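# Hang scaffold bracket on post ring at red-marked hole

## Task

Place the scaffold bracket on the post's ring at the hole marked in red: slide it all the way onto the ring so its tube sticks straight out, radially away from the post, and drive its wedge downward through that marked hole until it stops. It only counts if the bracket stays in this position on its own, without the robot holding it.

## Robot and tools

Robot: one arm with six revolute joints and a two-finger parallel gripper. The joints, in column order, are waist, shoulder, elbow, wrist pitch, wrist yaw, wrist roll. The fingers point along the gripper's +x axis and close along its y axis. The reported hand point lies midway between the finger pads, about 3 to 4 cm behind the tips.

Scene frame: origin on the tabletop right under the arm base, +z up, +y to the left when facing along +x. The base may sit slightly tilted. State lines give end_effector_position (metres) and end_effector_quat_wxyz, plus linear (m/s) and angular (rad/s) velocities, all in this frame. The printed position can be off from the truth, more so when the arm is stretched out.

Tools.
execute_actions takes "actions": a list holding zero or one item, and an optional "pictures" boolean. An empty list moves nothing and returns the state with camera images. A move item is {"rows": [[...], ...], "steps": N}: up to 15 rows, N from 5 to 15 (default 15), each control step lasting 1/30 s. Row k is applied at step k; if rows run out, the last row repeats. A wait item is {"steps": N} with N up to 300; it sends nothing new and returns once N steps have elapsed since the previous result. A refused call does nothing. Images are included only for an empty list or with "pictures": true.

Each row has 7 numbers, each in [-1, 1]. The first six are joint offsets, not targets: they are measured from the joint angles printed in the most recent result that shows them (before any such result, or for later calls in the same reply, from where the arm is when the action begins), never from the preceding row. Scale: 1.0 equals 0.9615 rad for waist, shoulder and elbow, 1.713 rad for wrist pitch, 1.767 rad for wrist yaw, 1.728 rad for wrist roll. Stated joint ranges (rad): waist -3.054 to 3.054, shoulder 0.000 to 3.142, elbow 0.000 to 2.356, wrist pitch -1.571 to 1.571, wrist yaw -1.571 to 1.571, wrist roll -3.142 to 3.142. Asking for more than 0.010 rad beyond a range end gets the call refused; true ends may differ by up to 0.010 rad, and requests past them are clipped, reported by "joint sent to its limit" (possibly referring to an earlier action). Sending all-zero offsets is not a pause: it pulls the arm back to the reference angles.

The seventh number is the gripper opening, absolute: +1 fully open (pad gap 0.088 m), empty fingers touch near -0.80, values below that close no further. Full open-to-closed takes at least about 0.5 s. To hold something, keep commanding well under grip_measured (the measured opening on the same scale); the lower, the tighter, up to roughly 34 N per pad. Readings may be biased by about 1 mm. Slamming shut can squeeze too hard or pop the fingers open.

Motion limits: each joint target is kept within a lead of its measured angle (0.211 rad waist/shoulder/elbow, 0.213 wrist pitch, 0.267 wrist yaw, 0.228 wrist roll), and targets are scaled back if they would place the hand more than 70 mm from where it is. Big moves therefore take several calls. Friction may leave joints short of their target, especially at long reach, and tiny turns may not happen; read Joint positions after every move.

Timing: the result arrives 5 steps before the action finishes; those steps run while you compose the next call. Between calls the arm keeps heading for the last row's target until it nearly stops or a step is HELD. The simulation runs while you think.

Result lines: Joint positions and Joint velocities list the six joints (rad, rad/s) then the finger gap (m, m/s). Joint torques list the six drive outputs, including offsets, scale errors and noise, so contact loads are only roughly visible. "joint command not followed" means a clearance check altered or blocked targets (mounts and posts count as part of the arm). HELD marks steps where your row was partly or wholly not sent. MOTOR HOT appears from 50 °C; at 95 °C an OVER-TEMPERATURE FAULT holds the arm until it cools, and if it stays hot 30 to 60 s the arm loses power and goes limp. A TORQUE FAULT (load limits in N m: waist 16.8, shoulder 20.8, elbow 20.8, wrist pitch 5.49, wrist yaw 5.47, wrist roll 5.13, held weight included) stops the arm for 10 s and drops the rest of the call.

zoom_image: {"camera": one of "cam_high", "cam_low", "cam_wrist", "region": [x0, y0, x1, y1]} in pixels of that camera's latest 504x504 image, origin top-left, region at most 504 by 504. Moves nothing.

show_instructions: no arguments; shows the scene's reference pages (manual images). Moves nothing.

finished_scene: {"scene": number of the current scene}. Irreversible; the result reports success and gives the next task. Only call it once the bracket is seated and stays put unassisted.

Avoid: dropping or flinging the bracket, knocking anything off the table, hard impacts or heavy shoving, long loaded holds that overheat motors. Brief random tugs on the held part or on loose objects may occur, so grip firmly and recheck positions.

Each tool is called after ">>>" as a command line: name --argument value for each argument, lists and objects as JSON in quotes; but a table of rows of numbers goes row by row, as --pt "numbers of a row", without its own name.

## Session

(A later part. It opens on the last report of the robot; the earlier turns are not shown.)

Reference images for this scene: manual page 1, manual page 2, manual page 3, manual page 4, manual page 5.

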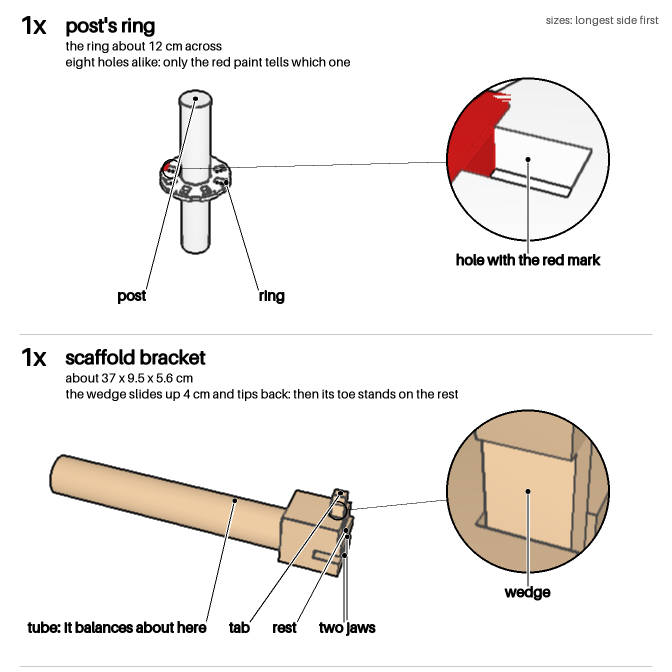

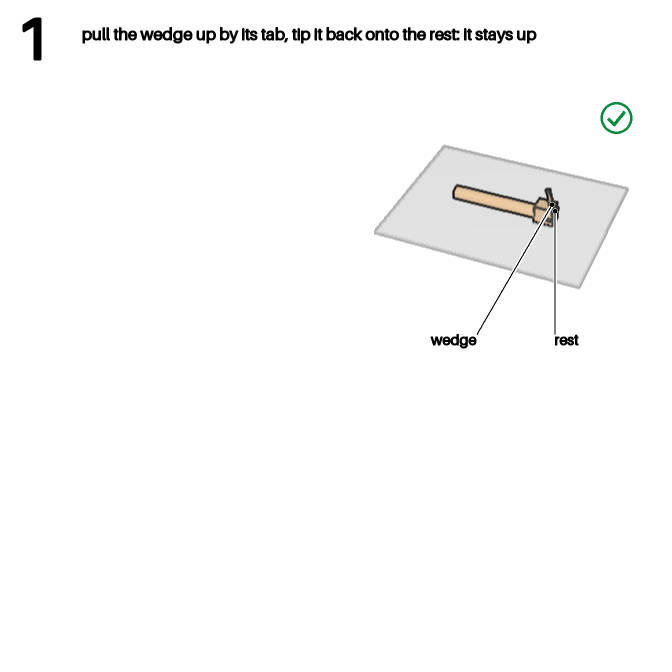

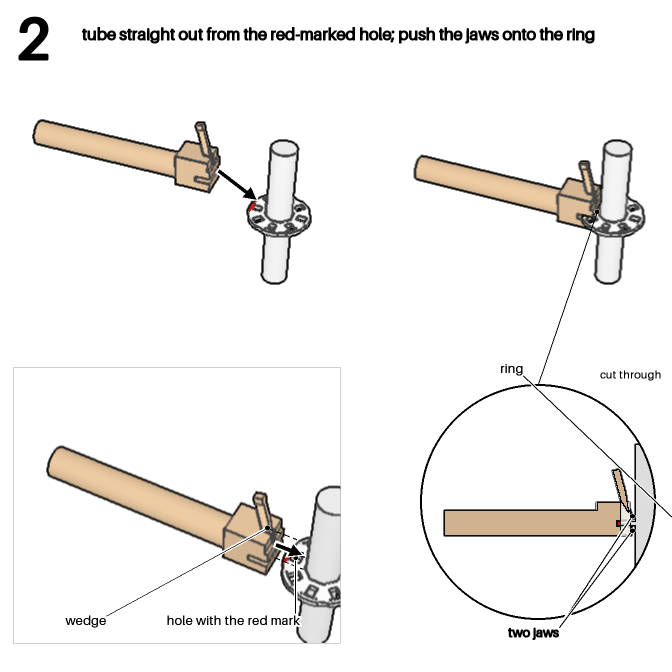

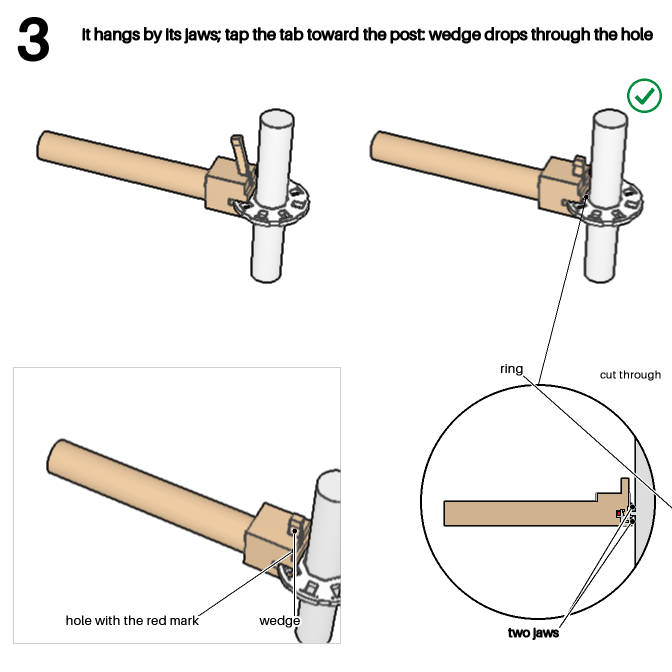

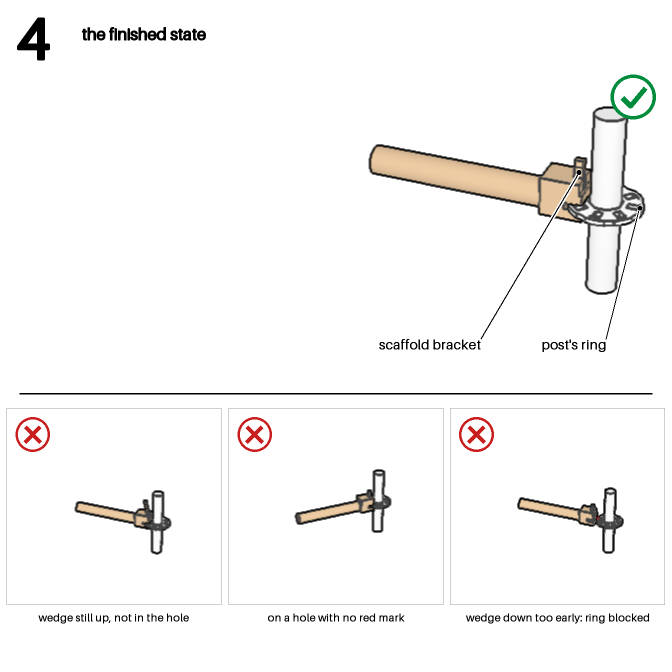

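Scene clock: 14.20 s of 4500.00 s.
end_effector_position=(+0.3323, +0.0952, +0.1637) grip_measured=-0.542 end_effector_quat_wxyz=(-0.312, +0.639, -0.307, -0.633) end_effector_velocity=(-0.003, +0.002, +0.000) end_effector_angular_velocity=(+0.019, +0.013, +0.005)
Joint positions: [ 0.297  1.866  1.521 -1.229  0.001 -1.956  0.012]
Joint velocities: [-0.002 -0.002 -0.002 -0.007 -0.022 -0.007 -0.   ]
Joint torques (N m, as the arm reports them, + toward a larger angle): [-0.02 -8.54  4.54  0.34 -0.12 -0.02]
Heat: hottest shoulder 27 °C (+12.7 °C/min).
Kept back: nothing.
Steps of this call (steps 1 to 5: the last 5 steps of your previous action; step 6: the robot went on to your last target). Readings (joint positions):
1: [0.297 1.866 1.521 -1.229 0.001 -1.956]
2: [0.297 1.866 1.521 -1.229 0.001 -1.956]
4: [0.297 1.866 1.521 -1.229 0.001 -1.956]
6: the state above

>>> execute_actions --actions '[{"rows":[[0,-0.002,0.02,-0.011,0,0,-0.95],[0,-0.004,0.04,-0.023,0,0,-0.95],[0,-0.006,0.06,-0.035,0,0,-0.95],[0,-0.008,0.08,-0.047,0,0,-0.95],[0,-0.01,0.1,-0.059,0,0,-0.95],[0,-0.012,0.12,-0.071,0,0,-0.95],[0,-0.014,0.135,-0.081,0,0,-0.95],[0,-0.015,0.148,-0.089,0,0,-0.95]],"steps":15}]'

>>> execute_actions --actions '[{"steps":8}]' --pictures true

>>> zoom_image --camera "cam_low" --region '[200, 150, 340, 270]'

Scene clock: 14.90 s of 4500.00 s.
end_effector_position=(+0.3309, +0.0948, +0.1956) grip_measured=-0.542 end_effector_quat_wxyz=(-0.311, +0.637, -0.308, -0.634) end_effector_velocity=(-0.010, -0.003, +0.076) end_effector_angular_velocity=(+0.019, -0.038, +0.005)
Joint positions: [ 0.297  1.861  1.641 -1.358  0.001 -1.955  0.012]
Joint velocities: [-0.002 -0.066  0.217 -0.242 -0.007 -0.007 -0.   ]
Joint torques (N m, as the arm reports them, + toward a larger angle): [ 0.03 -9.11  5.05  0.18 -0.12 -0.03]
Heat: hottest shoulder 27 °C (+12.1 °C/min).
Steps of this call (steps 1 to 11: the robot went on to your last target; steps 12 to 21: the first 10 steps of this action). Readings (joint positions):
12: [0.297 1.866 1.523 -1.229 0.001 -1.956]
13: [0.297 1.866 1.528 -1.234 0.001 -1.956]
15: [0.297 1.866 1.551 -1.262 0.001 -1.955]
19: [0.297 1.864 1.620 -1.336 0.001 -1.955]
21: the state above

Scene clock: 15.17 s of 4500.00 s.
end_effector_position=(+0.3306, +0.0947, +0.2002) grip_measured=-0.542 end_effector_quat_wxyz=(-0.312, +0.638, -0.307, -0.633) end_effector_velocity=(-0.009, -0.002, +0.004) end_effector_angular_velocity=(-0.003, +0.037, +0.005)
Joint positions: [ 0.297  1.858  1.656 -1.373  0.001 -1.956  0.012]
Joint velocities: [-0.002 -0.002  0.012 -0.051 -0.007 -0.007 -0.   ]
Joint torques (N m, as the arm reports them, + toward a larger angle): [-0.05 -9.26  5.27 -0.03 -0.13 -0.01]
Heat: hottest shoulder 27 °C (+11.9 °C/min).
Kept back: nothing.
Steps of this call (steps 1 to 5: the last 5 steps of your previous action; steps 6 to 8: the robot went on to your last target). Readings (joint positions):
1: [0.297 1.859 1.647 -1.365 0.001 -1.955]
2: [0.297 1.858 1.651 -1.368 0.001 -1.955]
4: [0.297 1.858 1.654 -1.371 0.001 -1.956]
8: the state above

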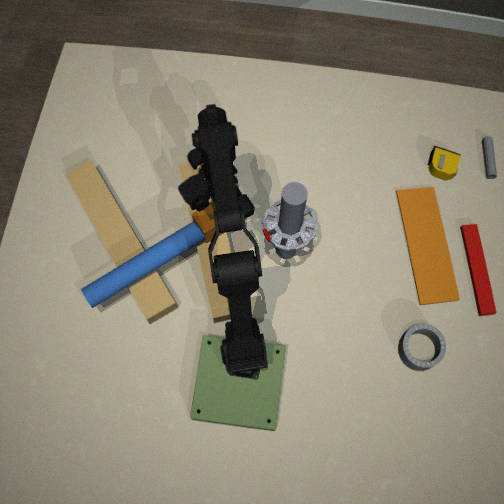

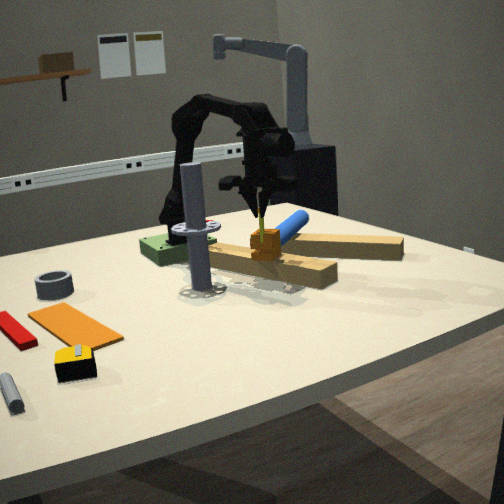

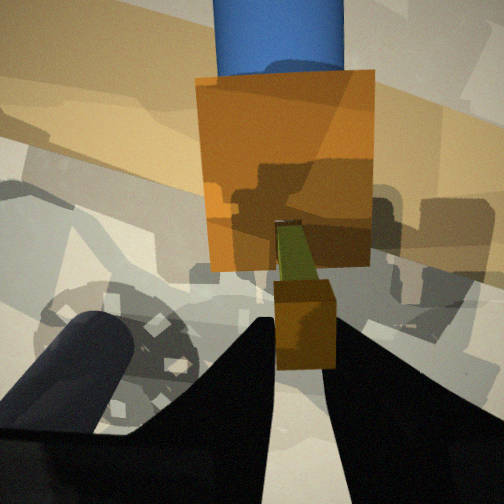

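Region (200, 150, 340, 270) of cam_low's 504x504 image, scaled by 3.600, with more detail than that image has; it fills the top 432 rows of this view, and the rest is white.

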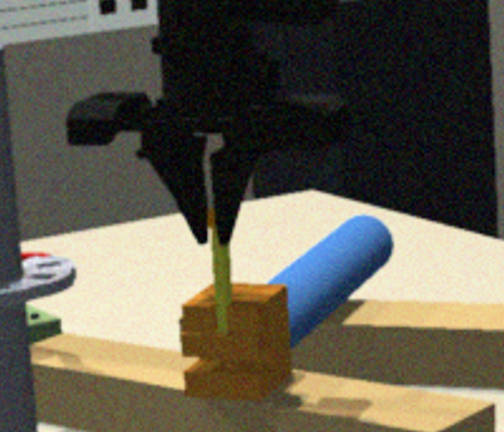

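>>> execute_actions --actions '[{"rows":[[0,0,0.008,-0.004,0,0,-0.95],[0,0,0.016,-0.009,0,0,-0.95],[0,0,0.02,-0.01,0,0,-0.95],[0,0,0.02,-0.01,0,0,-0.95],[0.008,-0.004,0.016,-0.01,0,0.004,-0.95],[0.016,-0.008,0.012,-0.01,0,0.009,-0.95],[0.024,-0.012,0.007,-0.009,0,0.013,-0.95],[0.032,-0.016,0.002,-0.009,0,0.018,-0.95],[0.04,-0.02,-0.003,-0.008,0,0.022,-0.95],[0.048,-0.024,-0.008,-0.008,0,0.027,-0.95],[0.056,-0.028,-0.013,-0.007,0,0.031,-0.95],[0.064,-0.032,-0.018,-0.007,0,0.036,-0.95],[0.072,-0.036,-0.024,-0.006,0,0.04,-0.95]],"steps":15}]'

>>> execute_actions --actions '[{"steps":10}]' --pictures true

>>> zoom_image --camera "cam_low" --region '[200, 150, 340, 270]'

Scene clock: 15.90 s of 4500.00 s.
end_effector_position=(+0.3284, +0.0989, +0.2031) grip_measured=-0.542 end_effector_quat_wxyz=(-0.312, +0.639, -0.312, -0.630) end_effector_velocity=(-0.035, +0.058, +0.007) end_effector_angular_velocity=(+0.008, -0.002, -0.024)
Joint positions: [ 0.314  1.854  1.663 -1.383  0.009 -1.93   0.012]
Joint velocities: [ 0.188 -0.066 -0.056 -0.007 -0.007  0.212 -0.   ]
Joint torques (N m, as the arm reports them, + toward a larger angle): [  1.35 -10.19   3.79   0.09  -0.52   0.09]
Heat: hottest shoulder 27 °C (+11.3 °C/min).
Steps of this call (steps 1 to 12: the robot went on to your last target; steps 13 to 22: the first 10 steps of this action). Readings (joint positions):
13: [0.297 1.858 1.657 -1.374 0.001 -1.956]
14: [0.297 1.858 1.658 -1.375 0.001 -1.956]
16: [0.297 1.858 1.662 -1.380 0.001 -1.956]
20: [0.303 1.857 1.664 -1.382 0.008 -1.944]
22: the state above

Scene clock: 16.23 s of 4500.00 s.
end_effector_position=(+0.3183, +0.1129, +0.2039) grip_measured=-0.542 end_effector_quat_wxyz=(-0.310, +0.639, -0.310, -0.632) end_effector_velocity=(-0.002, -0.000, +0.001) end_effector_angular_velocity=(+0.009, -0.004, +0.020)
Joint positions: [ 0.361  1.835  1.642 -1.383  0.008 -1.891  0.012]
Joint velocities: [-0.002 -0.012 -0.012  0.007 -0.007 -0.022 -0.   ]
Joint torques (N m, as the arm reports them, + toward a larger angle): [ 0.4  -9.69  3.83  0.38 -0.42  0.07]
Heat: hottest shoulder 27 °C (+11.1 °C/min).
Kept back: nothing.
Steps of this call (steps 1 to 5: the last 5 steps of your previous action; steps 6 to 10: the robot went on to your last target). Readings (joint positions):
1: [0.321 1.852 1.660 -1.383 0.010 -1.922]
2: [0.329 1.848 1.657 -1.383 0.010 -1.914]
4: [0.345 1.841 1.649 -1.383 0.009 -1.899]
8: [0.361 1.836 1.642 -1.383 0.008 -1.891]
10: the state above

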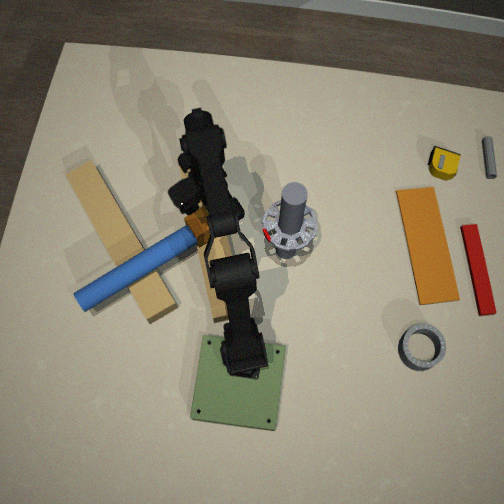

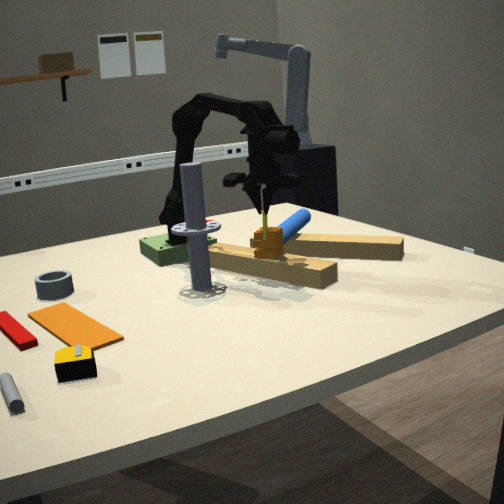

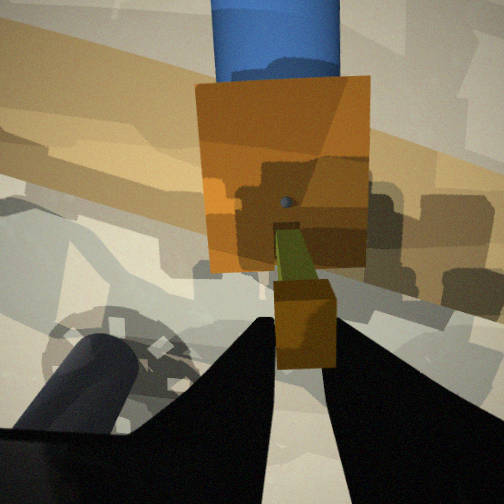

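Region (200, 150, 340, 270) of cam_low's 504x504 image, scaled by 3.600, with more detail than that image has; it fills the top 432 rows of this view, and the rest is white.

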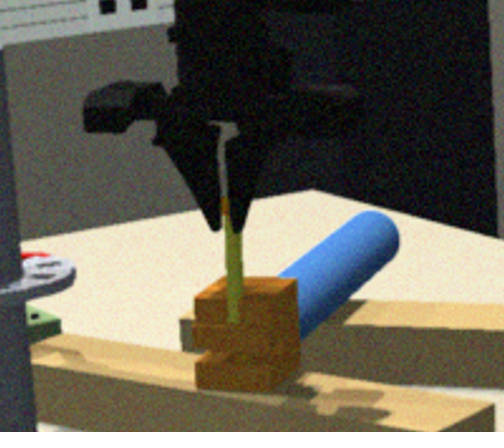

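>>> execute_actions --actions '[{"rows":[[0,0,-0.006,0.003,0,0,-0.7],[0,0,-0.01,0.005,0,0,-0.64],[0,0,-0.01,0.005,0,0,-0.64],[0.008,-0.004,-0.014,0.005,0,0.004,-0.64],[0.016,-0.008,-0.018,0.005,0,0.009,-0.64],[0.024,-0.012,-0.023,0.006,0,0.013,-0.64],[0.032,-0.016,-0.028,0.006,0,0.018,-0.64],[0.04,-0.02,-0.033,0.007,0,0.022,-0.64],[0.048,-0.024,-0.038,0.007,0,0.027,-0.64],[0.056,-0.028,-0.043,0.008,0,0.031,-0.64],[0.064,-0.032,-0.048,0.008,0,0.036,-0.64],[0.072,-0.036,-0.054,0.009,0,0.04,-0.64]],"steps":15}]'

>>> execute_actions --actions '[{"steps":10}]' --pictures true

>>> zoom_image --camera "cam_low" --region '[200, 150, 340, 270]'

Scene clock: 17.27 s of 4500.00 s.
end_effector_position=(+0.3139, +0.1184, +0.2015) grip_measured=-0.543 end_effector_quat_wxyz=(-0.311, +0.640, -0.315, -0.628) end_effector_velocity=(-0.053, +0.058, -0.000) end_effector_angular_velocity=(+0.018, +0.011, -0.034)
Joint positions: [ 0.385  1.826  1.621 -1.372  0.016 -1.856  0.012]
Joint velocities: [ 0.208 -0.11  -0.139  0.022 -0.022  0.242 -0.   ]
Joint torques (N m, as the arm reports them, + toward a larger angle): [ 1.3  -9.38  3.65  0.46 -0.51  0.02]
Heat: hottest shoulder 28 °C (+13.9 °C/min).
Steps of this call (steps 1 to 21: the robot went on to your last target; steps 22 to 31: the first 10 steps of this action). Readings (joint positions):
22: [0.362 1.834 1.641 -1.382 0.008 -1.890]
23: [0.362 1.834 1.640 -1.382 0.008 -1.890]
25: [0.362 1.834 1.639 -1.381 0.008 -1.890]
29: [0.373 1.833 1.629 -1.373 0.016 -1.872]
31: the state above

Scene clock: 17.60 s of 4500.00 s.
end_effector_position=(+0.3049, +0.1295, +0.2011) grip_measured=-0.543 end_effector_quat_wxyz=(-0.309, +0.641, -0.312, -0.630) end_effector_velocity=(-0.002, -0.001, +0.000) end_effector_angular_velocity=(+0.004, +0.010, -0.010)
Joint positions: [ 0.425  1.81   1.6   -1.367  0.014 -1.825  0.012]
Joint velocities: [-0.002 -0.002 -0.002 -0.007 -0.007  0.007 -0.   ]
Joint torques (N m, as the arm reports them, + toward a larger angle): [ 0.48 -9.29  3.64  0.43 -0.41  0.1 ]
Heat: hottest shoulder 28 °C (+13.6 °C/min).
Kept back: nothing.
Steps of this call (steps 1 to 5: the last 5 steps of your previous action; steps 6 to 10: the robot went on to your last target). Readings (joint positions):
1: [0.392 1.823 1.616 -1.371 0.016 -1.848]
2: [0.401 1.819 1.612 -1.370 0.015 -1.841]
4: [0.416 1.814 1.604 -1.368 0.014 -1.830]
8: [0.425 1.811 1.600 -1.368 0.014 -1.825]
10: the state above

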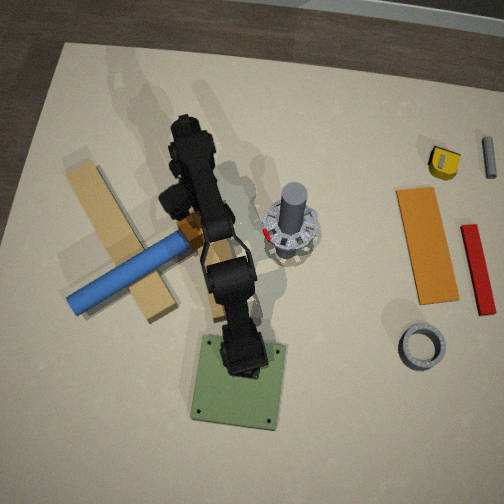

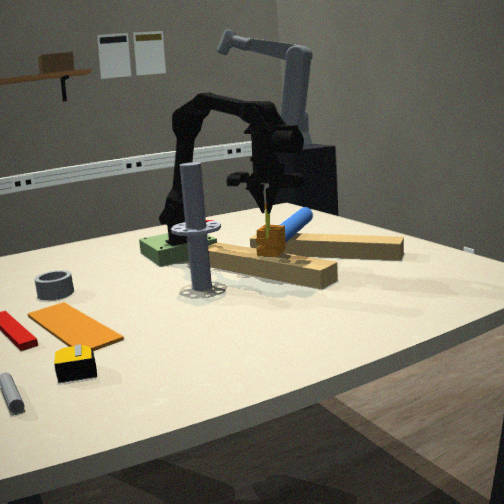

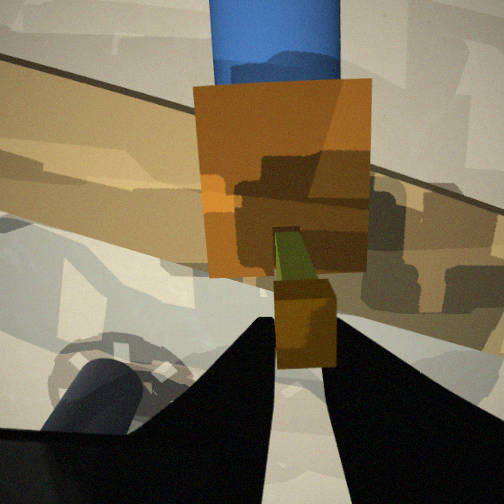

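Region (200, 150, 340, 270) of cam_low's 504x504 image, scaled by 3.600, with more detail than that image has; it fills the top 432 rows of this view, and the rest is white.

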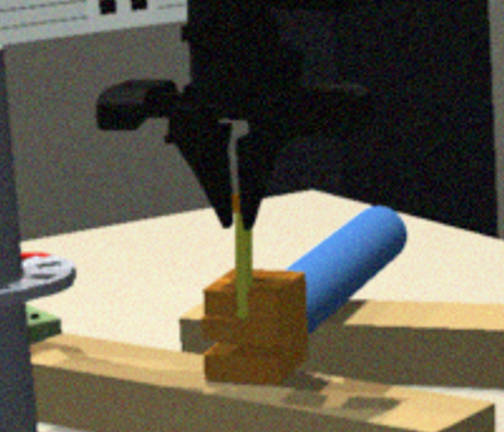

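>>> execute_actions --actions '[{"rows":[[0,0,0.01,-0.005,0,0,-0.8],[0,-0.002,0.02,-0.011,0,0,-0.8],[0,-0.003,0.03,-0.017,0,0,-0.8],[0,-0.004,0.038,-0.022,0,0,-0.8]],"steps":12}]'

>>> execute_actions --actions '[{"steps":8}]' --pictures true

>>> zoom_image --camera "cam_low" --region '[200, 150, 340, 270]'

Scene clock: 18.13 s of 4500.00 s.
end_effector_position=(+0.3035, +0.1290, +0.2068) grip_measured=-0.543 end_effector_quat_wxyz=(-0.308, +0.639, -0.314, -0.631) end_effector_velocity=(+0.002, -0.001, +0.015) end_effector_angular_velocity=(+0.010, -0.004, +0.000)
Joint positions: [ 0.425  1.81   1.622 -1.394  0.013 -1.823  0.012]
Joint velocities: [-0.007  0.002  0.061 -0.051 -0.007 -0.007  0.   ]
Joint torques (N m, as the arm reports them, + toward a larger angle): [-0.04 -8.53  5.4   0.08 -0.12 -0.07]
Heat: hottest shoulder 28 °C (+13.2 °C/min).
Steps of this call (steps 1 to 9: the robot went on to your last target; steps 10 to 16: the first 7 steps of this action). Readings (joint positions):
10: [0.425 1.810 1.599 -1.367 0.014 -1.825]
11: [0.425 1.810 1.600 -1.368 0.014 -1.825]
13: [0.425 1.810 1.610 -1.377 0.014 -1.825]
16: the state above

Scene clock: 18.40 s of 4500.00 s.
end_effector_position=(+0.3032, +0.1288, +0.2075) grip_measured=-0.543 end_effector_quat_wxyz=(-0.308, +0.639, -0.314, -0.631) end_effector_velocity=(-0.006, -0.000, +0.000) end_effector_angular_velocity=(-0.002, +0.023, +0.010)
Joint positions: [ 0.425  1.81   1.624 -1.398  0.014 -1.823  0.012]
Joint velocities: [ 0.002 -0.002 -0.002 -0.022 -0.007 -0.007  0.   ]
Joint torques (N m, as the arm reports them, + toward a larger angle): [-0.03 -8.58  5.62 -0.01 -0.08 -0.08]
Heat: hottest shoulder 28 °C (+13.0 °C/min).
Kept back: nothing.
Steps of this call (steps 1 to 5: the last 5 steps of your previous action; steps 6 to 8: the robot went on to your last target). Readings (joint positions):
1: [0.425 1.810 1.623 -1.395 0.014 -1.823]
2: [0.425 1.810 1.623 -1.395 0.014 -1.823]
4: [0.425 1.810 1.623 -1.397 0.014 -1.823]
8: the state above

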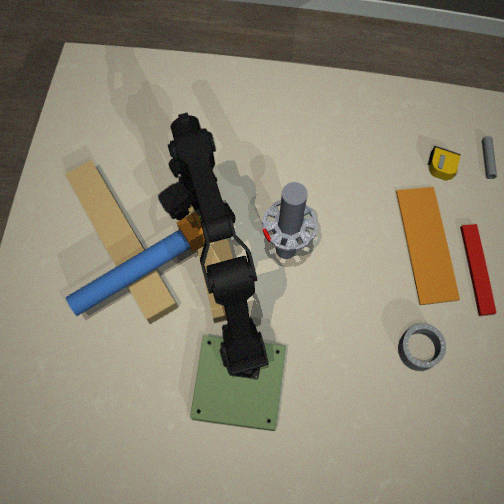

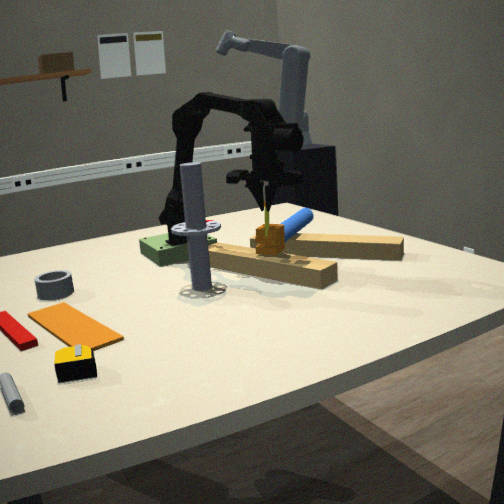

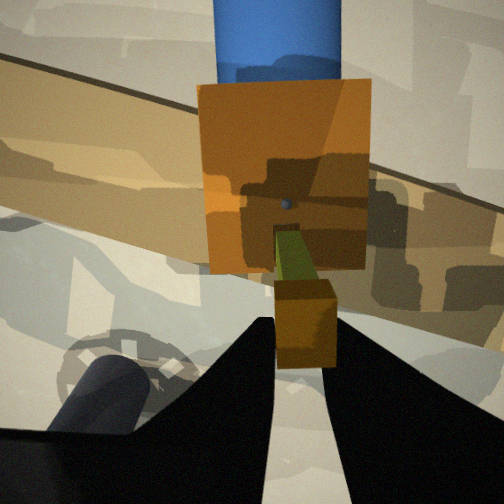

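Region (200, 150, 340, 270) of cam_low's 504x504 image, scaled by 3.600, with more detail than that image has; it fills the top 432 rows of this view, and the rest is white.

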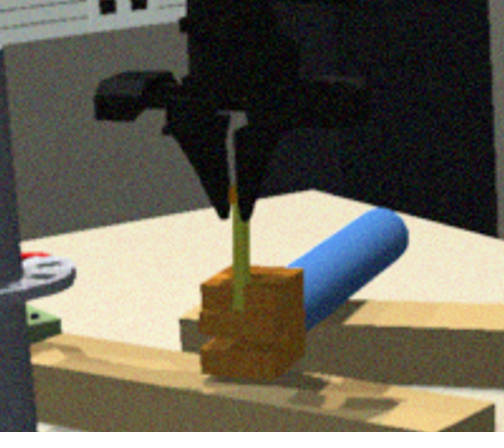

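>>> execute_actions --actions '[{"rows":[[0.016,-0.007,-0.013,0.007,0.012,0.009,-0.85],[0.031,-0.014,-0.025,0.013,0.023,0.017,-0.85],[0.047,-0.021,-0.038,0.02,0.035,0.026,-0.85],[0.062,-0.028,-0.051,0.026,0.046,0.035,-0.85],[0.078,-0.035,-0.063,0.033,0.058,0.043,-0.85],[0.094,-0.042,-0.076,0.04,0.07,0.052,-0.85],[0.109,-0.048,-0.089,0.046,0.081,0.061,-0.85],[0.125,-0.055,-0.101,0.053,0.093,0.069,-0.85],[0.14,-0.062,-0.114,0.059,0.104,0.078,-0.85],[0.156,-0.069,-0.127,0.066,0.116,0.087,-0.85],[0.171,-0.076,-0.139,0.072,0.127,0.095,-0.85],[0.187,-0.083,-0.152,0.079,0.139,0.104,-0.85]],"steps":15}]'

>>> execute_actions --actions '[{"steps":10}]' --pictures true

>>> zoom_image --camera "cam_low" --region '[200, 150, 340, 270]'

Scene clock: 20.00 s of 4500.00 s.
end_effector_position=(+0.2952, +0.1391, +0.2013) grip_measured=-0.543 end_effector_quat_wxyz=(-0.283, +0.690, -0.335, -0.576) end_effector_velocity=(-0.038, +0.044, -0.012) end_effector_angular_velocity=(-0.386, -0.477, -0.006)
Joint positions: [ 0.535  1.767  1.538 -1.325  0.172 -1.718  0.012]
Joint velocities: [ 0.437 -0.212 -0.364  0.3    0.579  0.432 -0.   ]
Joint torques (N m, as the arm reports them, + toward a larger angle): [ 0.21 -8.5   4.09  1.4  -0.09  0.29]
Heat: hottest shoulder 28 °C (+12.0 °C/min).
Steps of this call (steps 1 to 15: the robot went on to your last target; steps 16 to 38: nothing new was sent; steps 39 to 48: the first 10 steps of this action). Readings (joint positions):
39: [0.426 1.810 1.624 -1.401 0.016 -1.822]
40: [0.430 1.810 1.621 -1.399 0.022 -1.817]
42: [0.449 1.806 1.604 -1.382 0.053 -1.797]
46: [0.506 1.781 1.562 -1.345 0.132 -1.746]
48: the state above

Scene clock: 20.33 s of 4500.00 s.
end_effector_position=(+0.2916, +0.1466, +0.2005) grip_measured=-0.543 end_effector_quat_wxyz=(-0.281, +0.718, -0.337, -0.540) end_effector_velocity=(-0.003, +0.001, -0.000) end_effector_angular_velocity=(-0.004, -0.007, +0.005)
Joint positions: [ 0.598  1.737  1.488 -1.274  0.256 -1.654  0.012]
Joint velocities: [ 0.012 -0.012 -0.017  0.007  0.007  0.007 -0.   ]
Joint torques (N m, as the arm reports them, + toward a larger angle): [ 0.52 -8.32  3.83  1.23  0.15  0.25]
Heat: hottest shoulder 28 °C (+11.8 °C/min).
Kept back: nothing.
Steps of this call (steps 1 to 5: the last 5 steps of your previous action; steps 6 to 10: the robot went on to your last target). Readings (joint positions):
1: [0.550 1.759 1.526 -1.314 0.193 -1.703]
2: [0.563 1.752 1.515 -1.301 0.212 -1.688]
4: [0.584 1.743 1.499 -1.284 0.238 -1.668]
8: [0.598 1.738 1.490 -1.275 0.253 -1.655]
10: the state above

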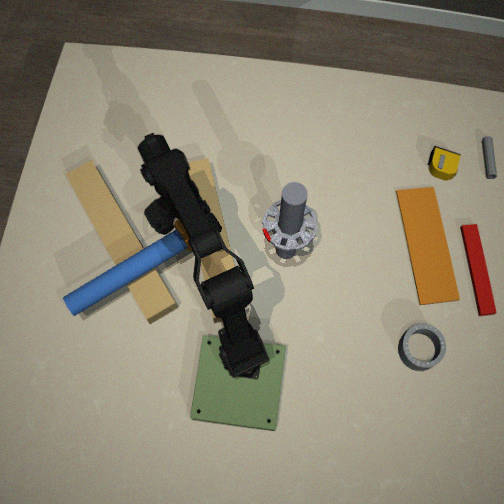

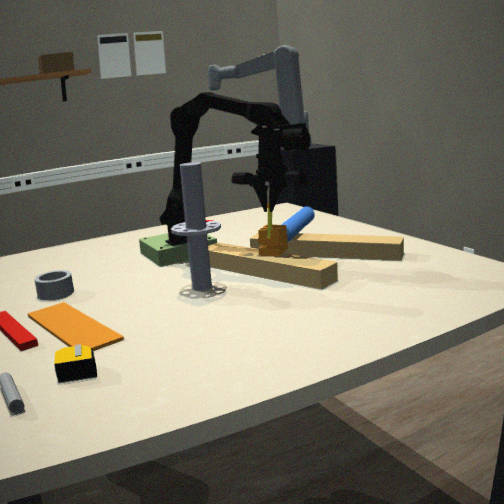

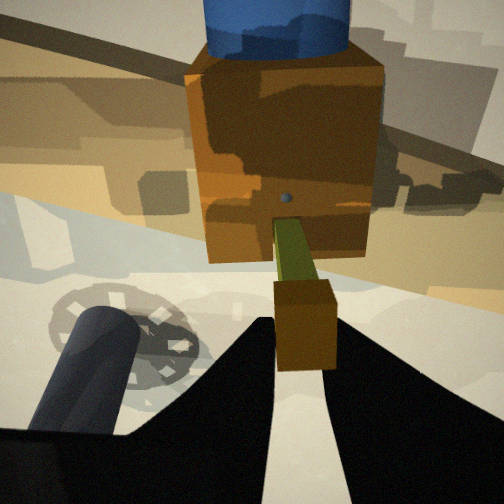

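Region (200, 150, 340, 270) of cam_low's 504x504 image, scaled by 3.600, with more detail than that image has; it fills the top 432 rows of this view, and the rest is white.

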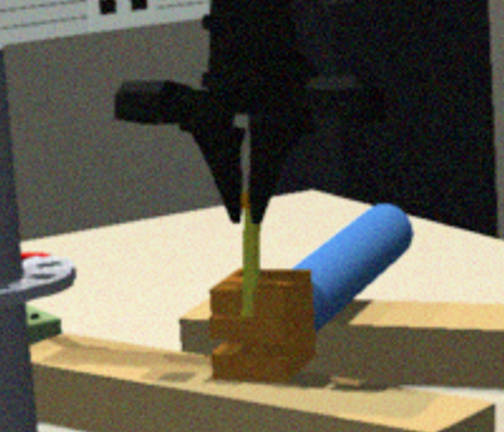

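>>> execute_actions --actions '[]' --pictures true

Scene clock: 21.57 s of 4500.00 s.
end_effector_position=(+0.2918, +0.1470, +0.2006) grip_measured=-0.543 end_effector_quat_wxyz=(-0.282, +0.719, -0.338, -0.537) end_effector_velocity=(-0.002, -0.001, -0.000) end_effector_angular_velocity=(+0.001, +0.011, +0.005)
Joint positions: [ 0.601  1.736  1.487 -1.271  0.259 -1.649  0.012]
Joint velocities: [-0.002 -0.002 -0.002 -0.007 -0.007 -0.007 -0.   ]
Joint torques (N m, as the arm reports them, + toward a larger angle): [ 0.32 -8.34  3.77  1.1   0.08  0.17]
Heat: hottest shoulder 29 °C (+13.9 °C/min).
Kept back: nothing.
Steps of this call (steps 1 to 30: the robot went on to your last target; steps 31 to 37: nothing new was sent). Readings (joint positions):
1: [0.599 1.736 1.488 -1.274 0.256 -1.653]
2: [0.599 1.736 1.488 -1.273 0.257 -1.653]
4: [0.599 1.736 1.487 -1.273 0.258 -1.652]
8: [0.600 1.736 1.487 -1.272 0.259 -1.651]
37: the state above
The arm was judged still, so your last target was given up. Only a new action makes it travel on or press farther. Fingers that are still opening or closing keep moving.

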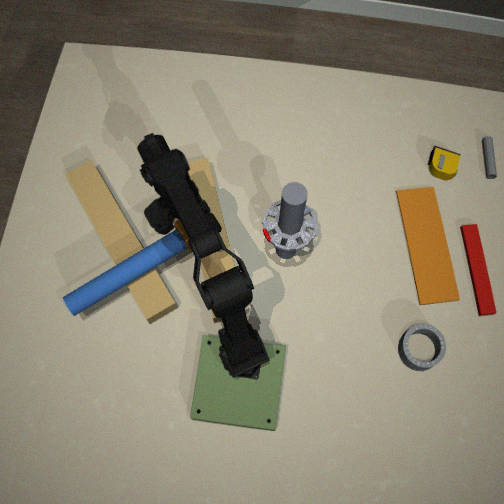

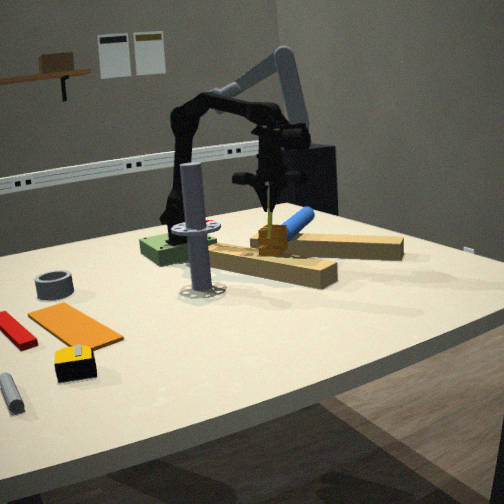

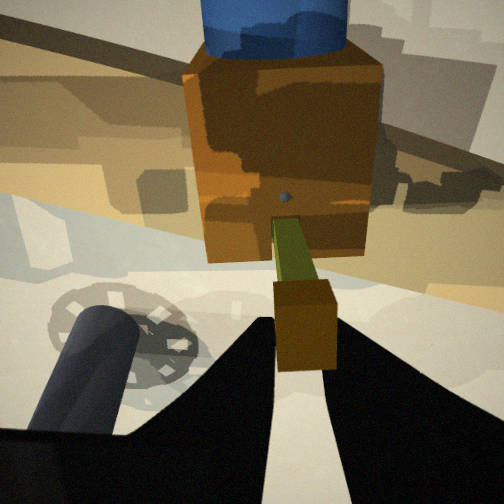

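>>> execute_actions --actions '[{"rows":[[0,0,-0.012,0.007,0,0,-0.85],[0,0,-0.025,0.013,0,0,-0.85],[0,0,-0.025,0.013,0,0,-0.85],[0,0,-0.025,0.013,0,0,-0.85],[0,0,-0.025,0.013,0,0,-0.85],[0,0,-0.025,0.013,0,0,-0.85],[0,0,-0.025,0.013,0,0,-0.3]],"steps":15}]' --pictures true

>>> zoom_image --camera "cam_low" --region '[200, 150, 340, 270]'

Scene clock: 22.30 s of 4500.00 s.
end_effector_position=(+0.2936, +0.1480, +0.1991) grip_measured=-0.420 end_effector_quat_wxyz=(-0.287, +0.722, -0.334, -0.534) end_effector_velocity=(+0.001, +0.004, -0.013) end_effector_angular_velocity=(+0.029, -0.003, -0.008)
Joint positions: [ 0.601  1.732  1.476 -1.249  0.26  -1.65   0.018]
Joint velocities: [-0.002 -0.002 -0.051  0.066 -0.022  0.007  0.085]
Joint torques (N m, as the arm reports them, + toward a larger angle): [-0.02 -7.26  3.8   0.56  0.04 -0.01]
Heat: hottest shoulder 29 °C (+13.5 °C/min).
Steps of this call (steps 1 to 12: nothing new was sent; steps 13 to 22: the first 10 steps of this action). Readings (joint positions):
13: [0.601 1.736 1.486 -1.270 0.259 -1.649]
14: [0.601 1.736 1.484 -1.269 0.259 -1.649]
16: [0.601 1.734 1.480 -1.265 0.260 -1.649]
20: [0.601 1.732 1.478 -1.262 0.260 -1.650]
22: the state above

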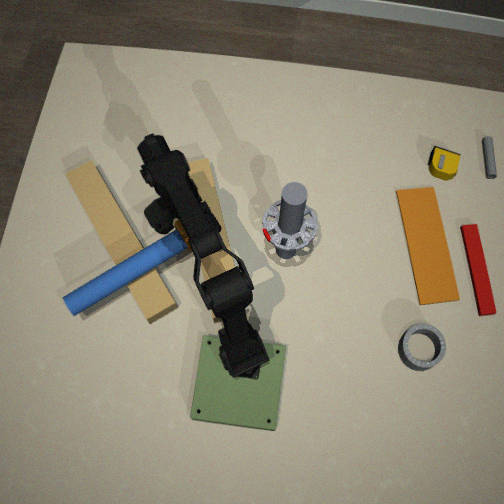

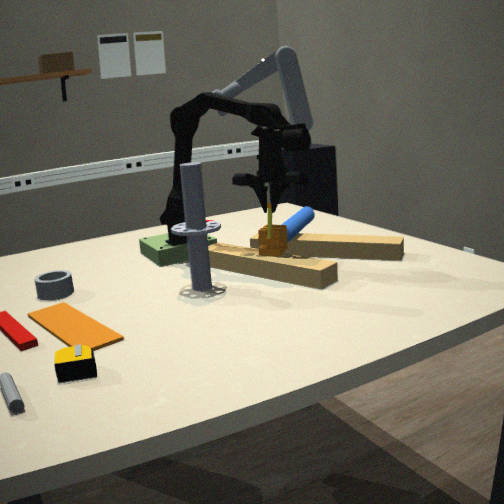

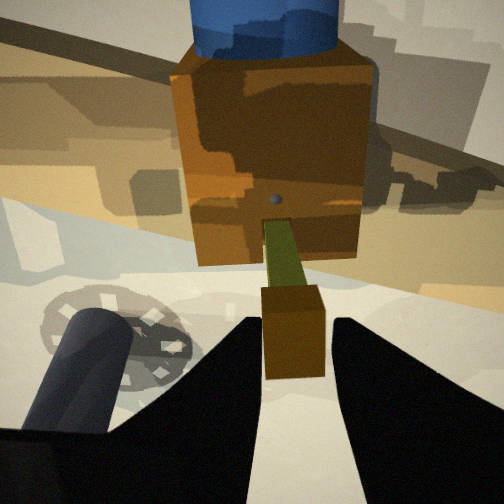

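Region (200, 150, 340, 270) of cam_low's 504x504 image, scaled by 3.600, with more detail than that image has; it fills the top 432 rows of this view, and the rest is white.

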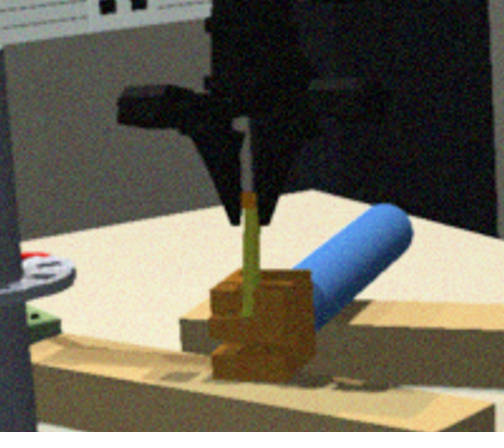

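>>> execute_actions --actions '[{"steps":15}]' --pictures true

>>> zoom_image --camera "cam_low" --region '[200, 150, 340, 270]'

Scene clock: 22.80 s of 4500.00 s.
end_effector_position=(+0.2928, +0.1475, +0.1976) grip_measured=-0.301 end_effector_quat_wxyz=(-0.285, +0.721, -0.335, -0.535) end_effector_velocity=(-0.003, -0.002, -0.002) end_effector_angular_velocity=(+0.001, +0.013, -0.009)
Joint positions: [ 0.601  1.733  1.47  -1.249  0.26  -1.65   0.024]
Joint velocities: [-0.002 -0.002 -0.007 -0.007 -0.007  0.007  0.   ]
Joint torques (N m, as the arm reports them, + toward a larger angle): [-0.08 -7.31  3.95  0.6   0.04  0.02]
Heat: hottest shoulder 29 °C (+13.2 °C/min).
Kept back: nothing.
Steps of this call (steps 1 to 5: the last 5 steps of your previous action; steps 6 to 15: the robot went on to your last target). Readings (joint positions):
1: [0.601 1.733 1.473 -1.249 0.260 -1.650]
2: [0.601 1.733 1.471 -1.249 0.260 -1.650]
4: [0.601 1.733 1.470 -1.249 0.260 -1.650]
8: [0.601 1.733 1.470 -1.249 0.260 -1.650]
15: the state above
The arm was judged still, so your last target was given up. Only a new action makes it travel on or press farther. Fingers that are still opening or closing keep moving.

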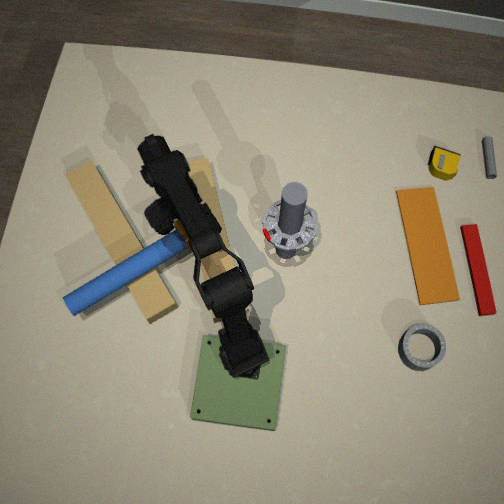

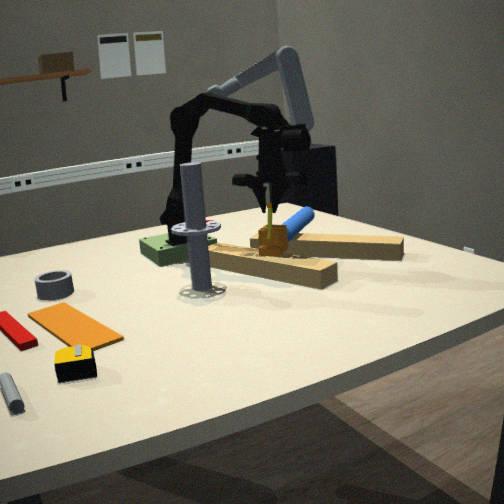

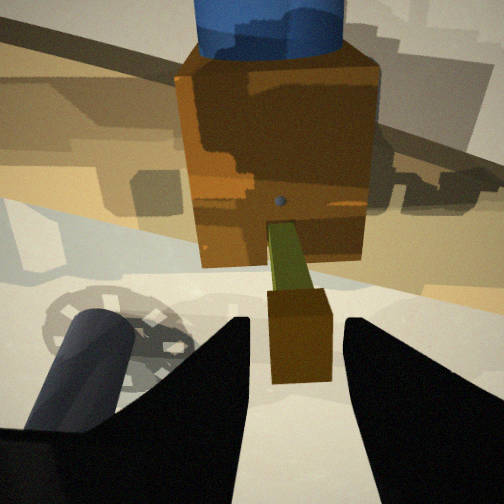

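Region (200, 150, 340, 270) of cam_low's 504x504 image, scaled by 3.600, with more detail than that image has; it fills the top 432 rows of this view, and the rest is white.

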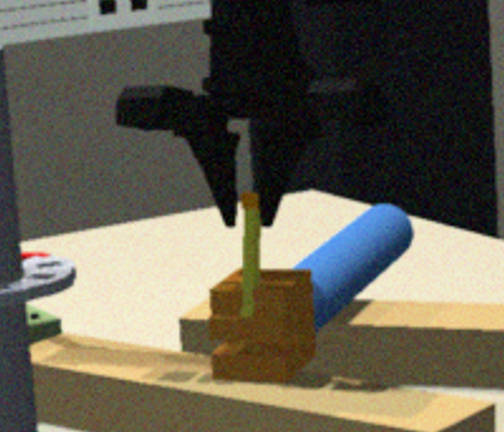

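>>> execute_actions --actions '[{"rows":[[0,0,0.03,-0.017,0,0,0.3],[0,0,0.06,-0.034,0,0,0.3],[0,0,0.09,-0.05,0,0,0.3],[0,0,0.12,-0.067,0,0,0.3],[0,0,0.15,-0.084,0,0,0.3],[0,0,0.18,-0.1,0,0,0.3],[0,0,0.21,-0.118,0,0,0.3]],"steps":15}]' --pictures false

>>> execute_actions --actions '[{"rows":[[0.04,0,0,0,-0.025,0.02,0.3],[0.08,0,0,0,-0.05,0.04,0.3],[0.12,0,0,0,-0.075,0.06,0.3],[0.16,0,0,0,-0.1,0.085,0.3],[0.2,0,0,0,-0.125,0.11,0.3],[0.238,0,0,0,-0.147,0.127,0.3]],"steps":15}]' --pictures true

Scene clock: 23.67 s of 4500.00 s.
end_effector_position=(+0.2903, +0.1459, +0.2434) grip_measured=+0.285 end_effector_quat_wxyz=(-0.287, +0.722, -0.334, -0.534) end_effector_velocity=(-0.006, -0.006, +0.087) end_effector_angular_velocity=(+0.034, -0.067, +0.018)
Joint positions: [ 0.601  1.731  1.651 -1.425  0.26  -1.65   0.053]
Joint velocities: [-0.002 -0.042  0.295 -0.256  0.007 -0.022  0.008]
Joint torques (N m, as the arm reports them, + toward a larger angle): [-0.06 -7.18  4.45  0.25  0.06 -0.01]
Heat: hottest shoulder 29 °C (+12.7 °C/min).
Steps of this call (steps 1 to 16: nothing new was sent; steps 17 to 26: the first 10 steps of this action). Readings (joint positions):
17: [0.601 1.733 1.472 -1.252 0.260 -1.650]
18: [0.601 1.733 1.481 -1.266 0.260 -1.650]
20: [0.601 1.734 1.514 -1.308 0.260 -1.650]
24: [0.601 1.734 1.620 -1.402 0.260 -1.650]
26: the state above

Scene clock: 24.17 s of 4500.00 s.
end_effector_position=(+0.2216, +0.2319, +0.2409) grip_measured=+0.300 end_effector_quat_wxyz=(-0.321, +0.655, -0.280, -0.624) end_effector_velocity=(-0.068, +0.061, -0.002) end_effector_angular_velocity=(+0.127, +0.147, +0.013)
Joint positions: [ 0.83   1.731  1.663 -1.445  0.018 -1.451  0.054]
Joint velocities: [ 0.198 -0.002 -0.007 -0.007 -0.183  0.198  0.   ]
Joint torques (N m, as the arm reports them, + toward a larger angle): [-2.08 -7.65  4.59  0.62 -0.05  0.1 ]
Heat: hottest shoulder 29 °C (+12.4 °C/min).
Steps of this call (steps 1 to 5: the last 5 steps of your previous action; steps 6 to 15: the first 10 steps of this action, its rows measured from where the robot was after step 5). Readings (joint positions):
5: [0.601 1.730 1.663 -1.445 0.260 -1.650]
6: [0.603 1.730 1.663 -1.445 0.255 -1.643]
7: [0.611 1.730 1.663 -1.445 0.237 -1.627]
9: [0.657 1.731 1.663 -1.445 0.175 -1.577]
13: [0.799 1.730 1.663 -1.445 0.041 -1.470]
15: the state above

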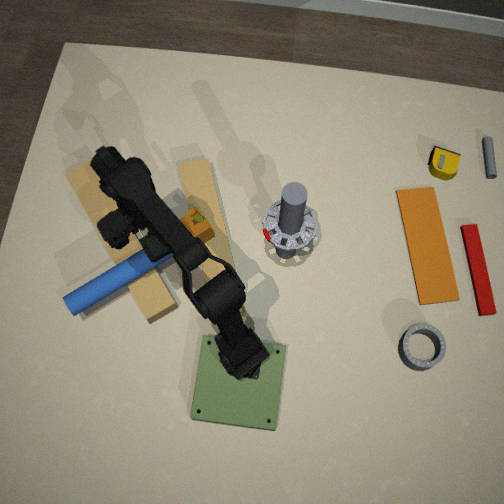

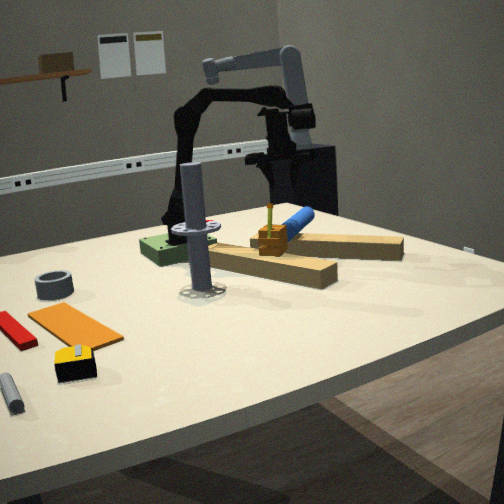

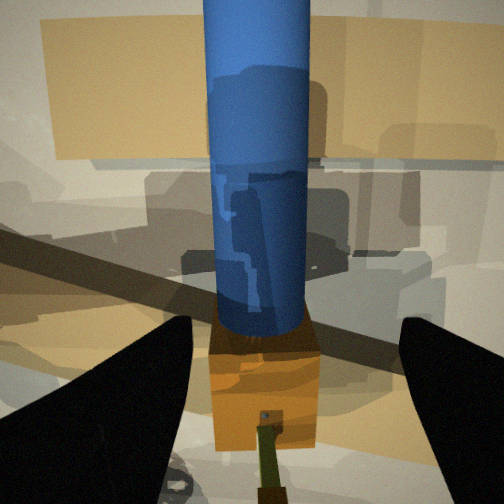

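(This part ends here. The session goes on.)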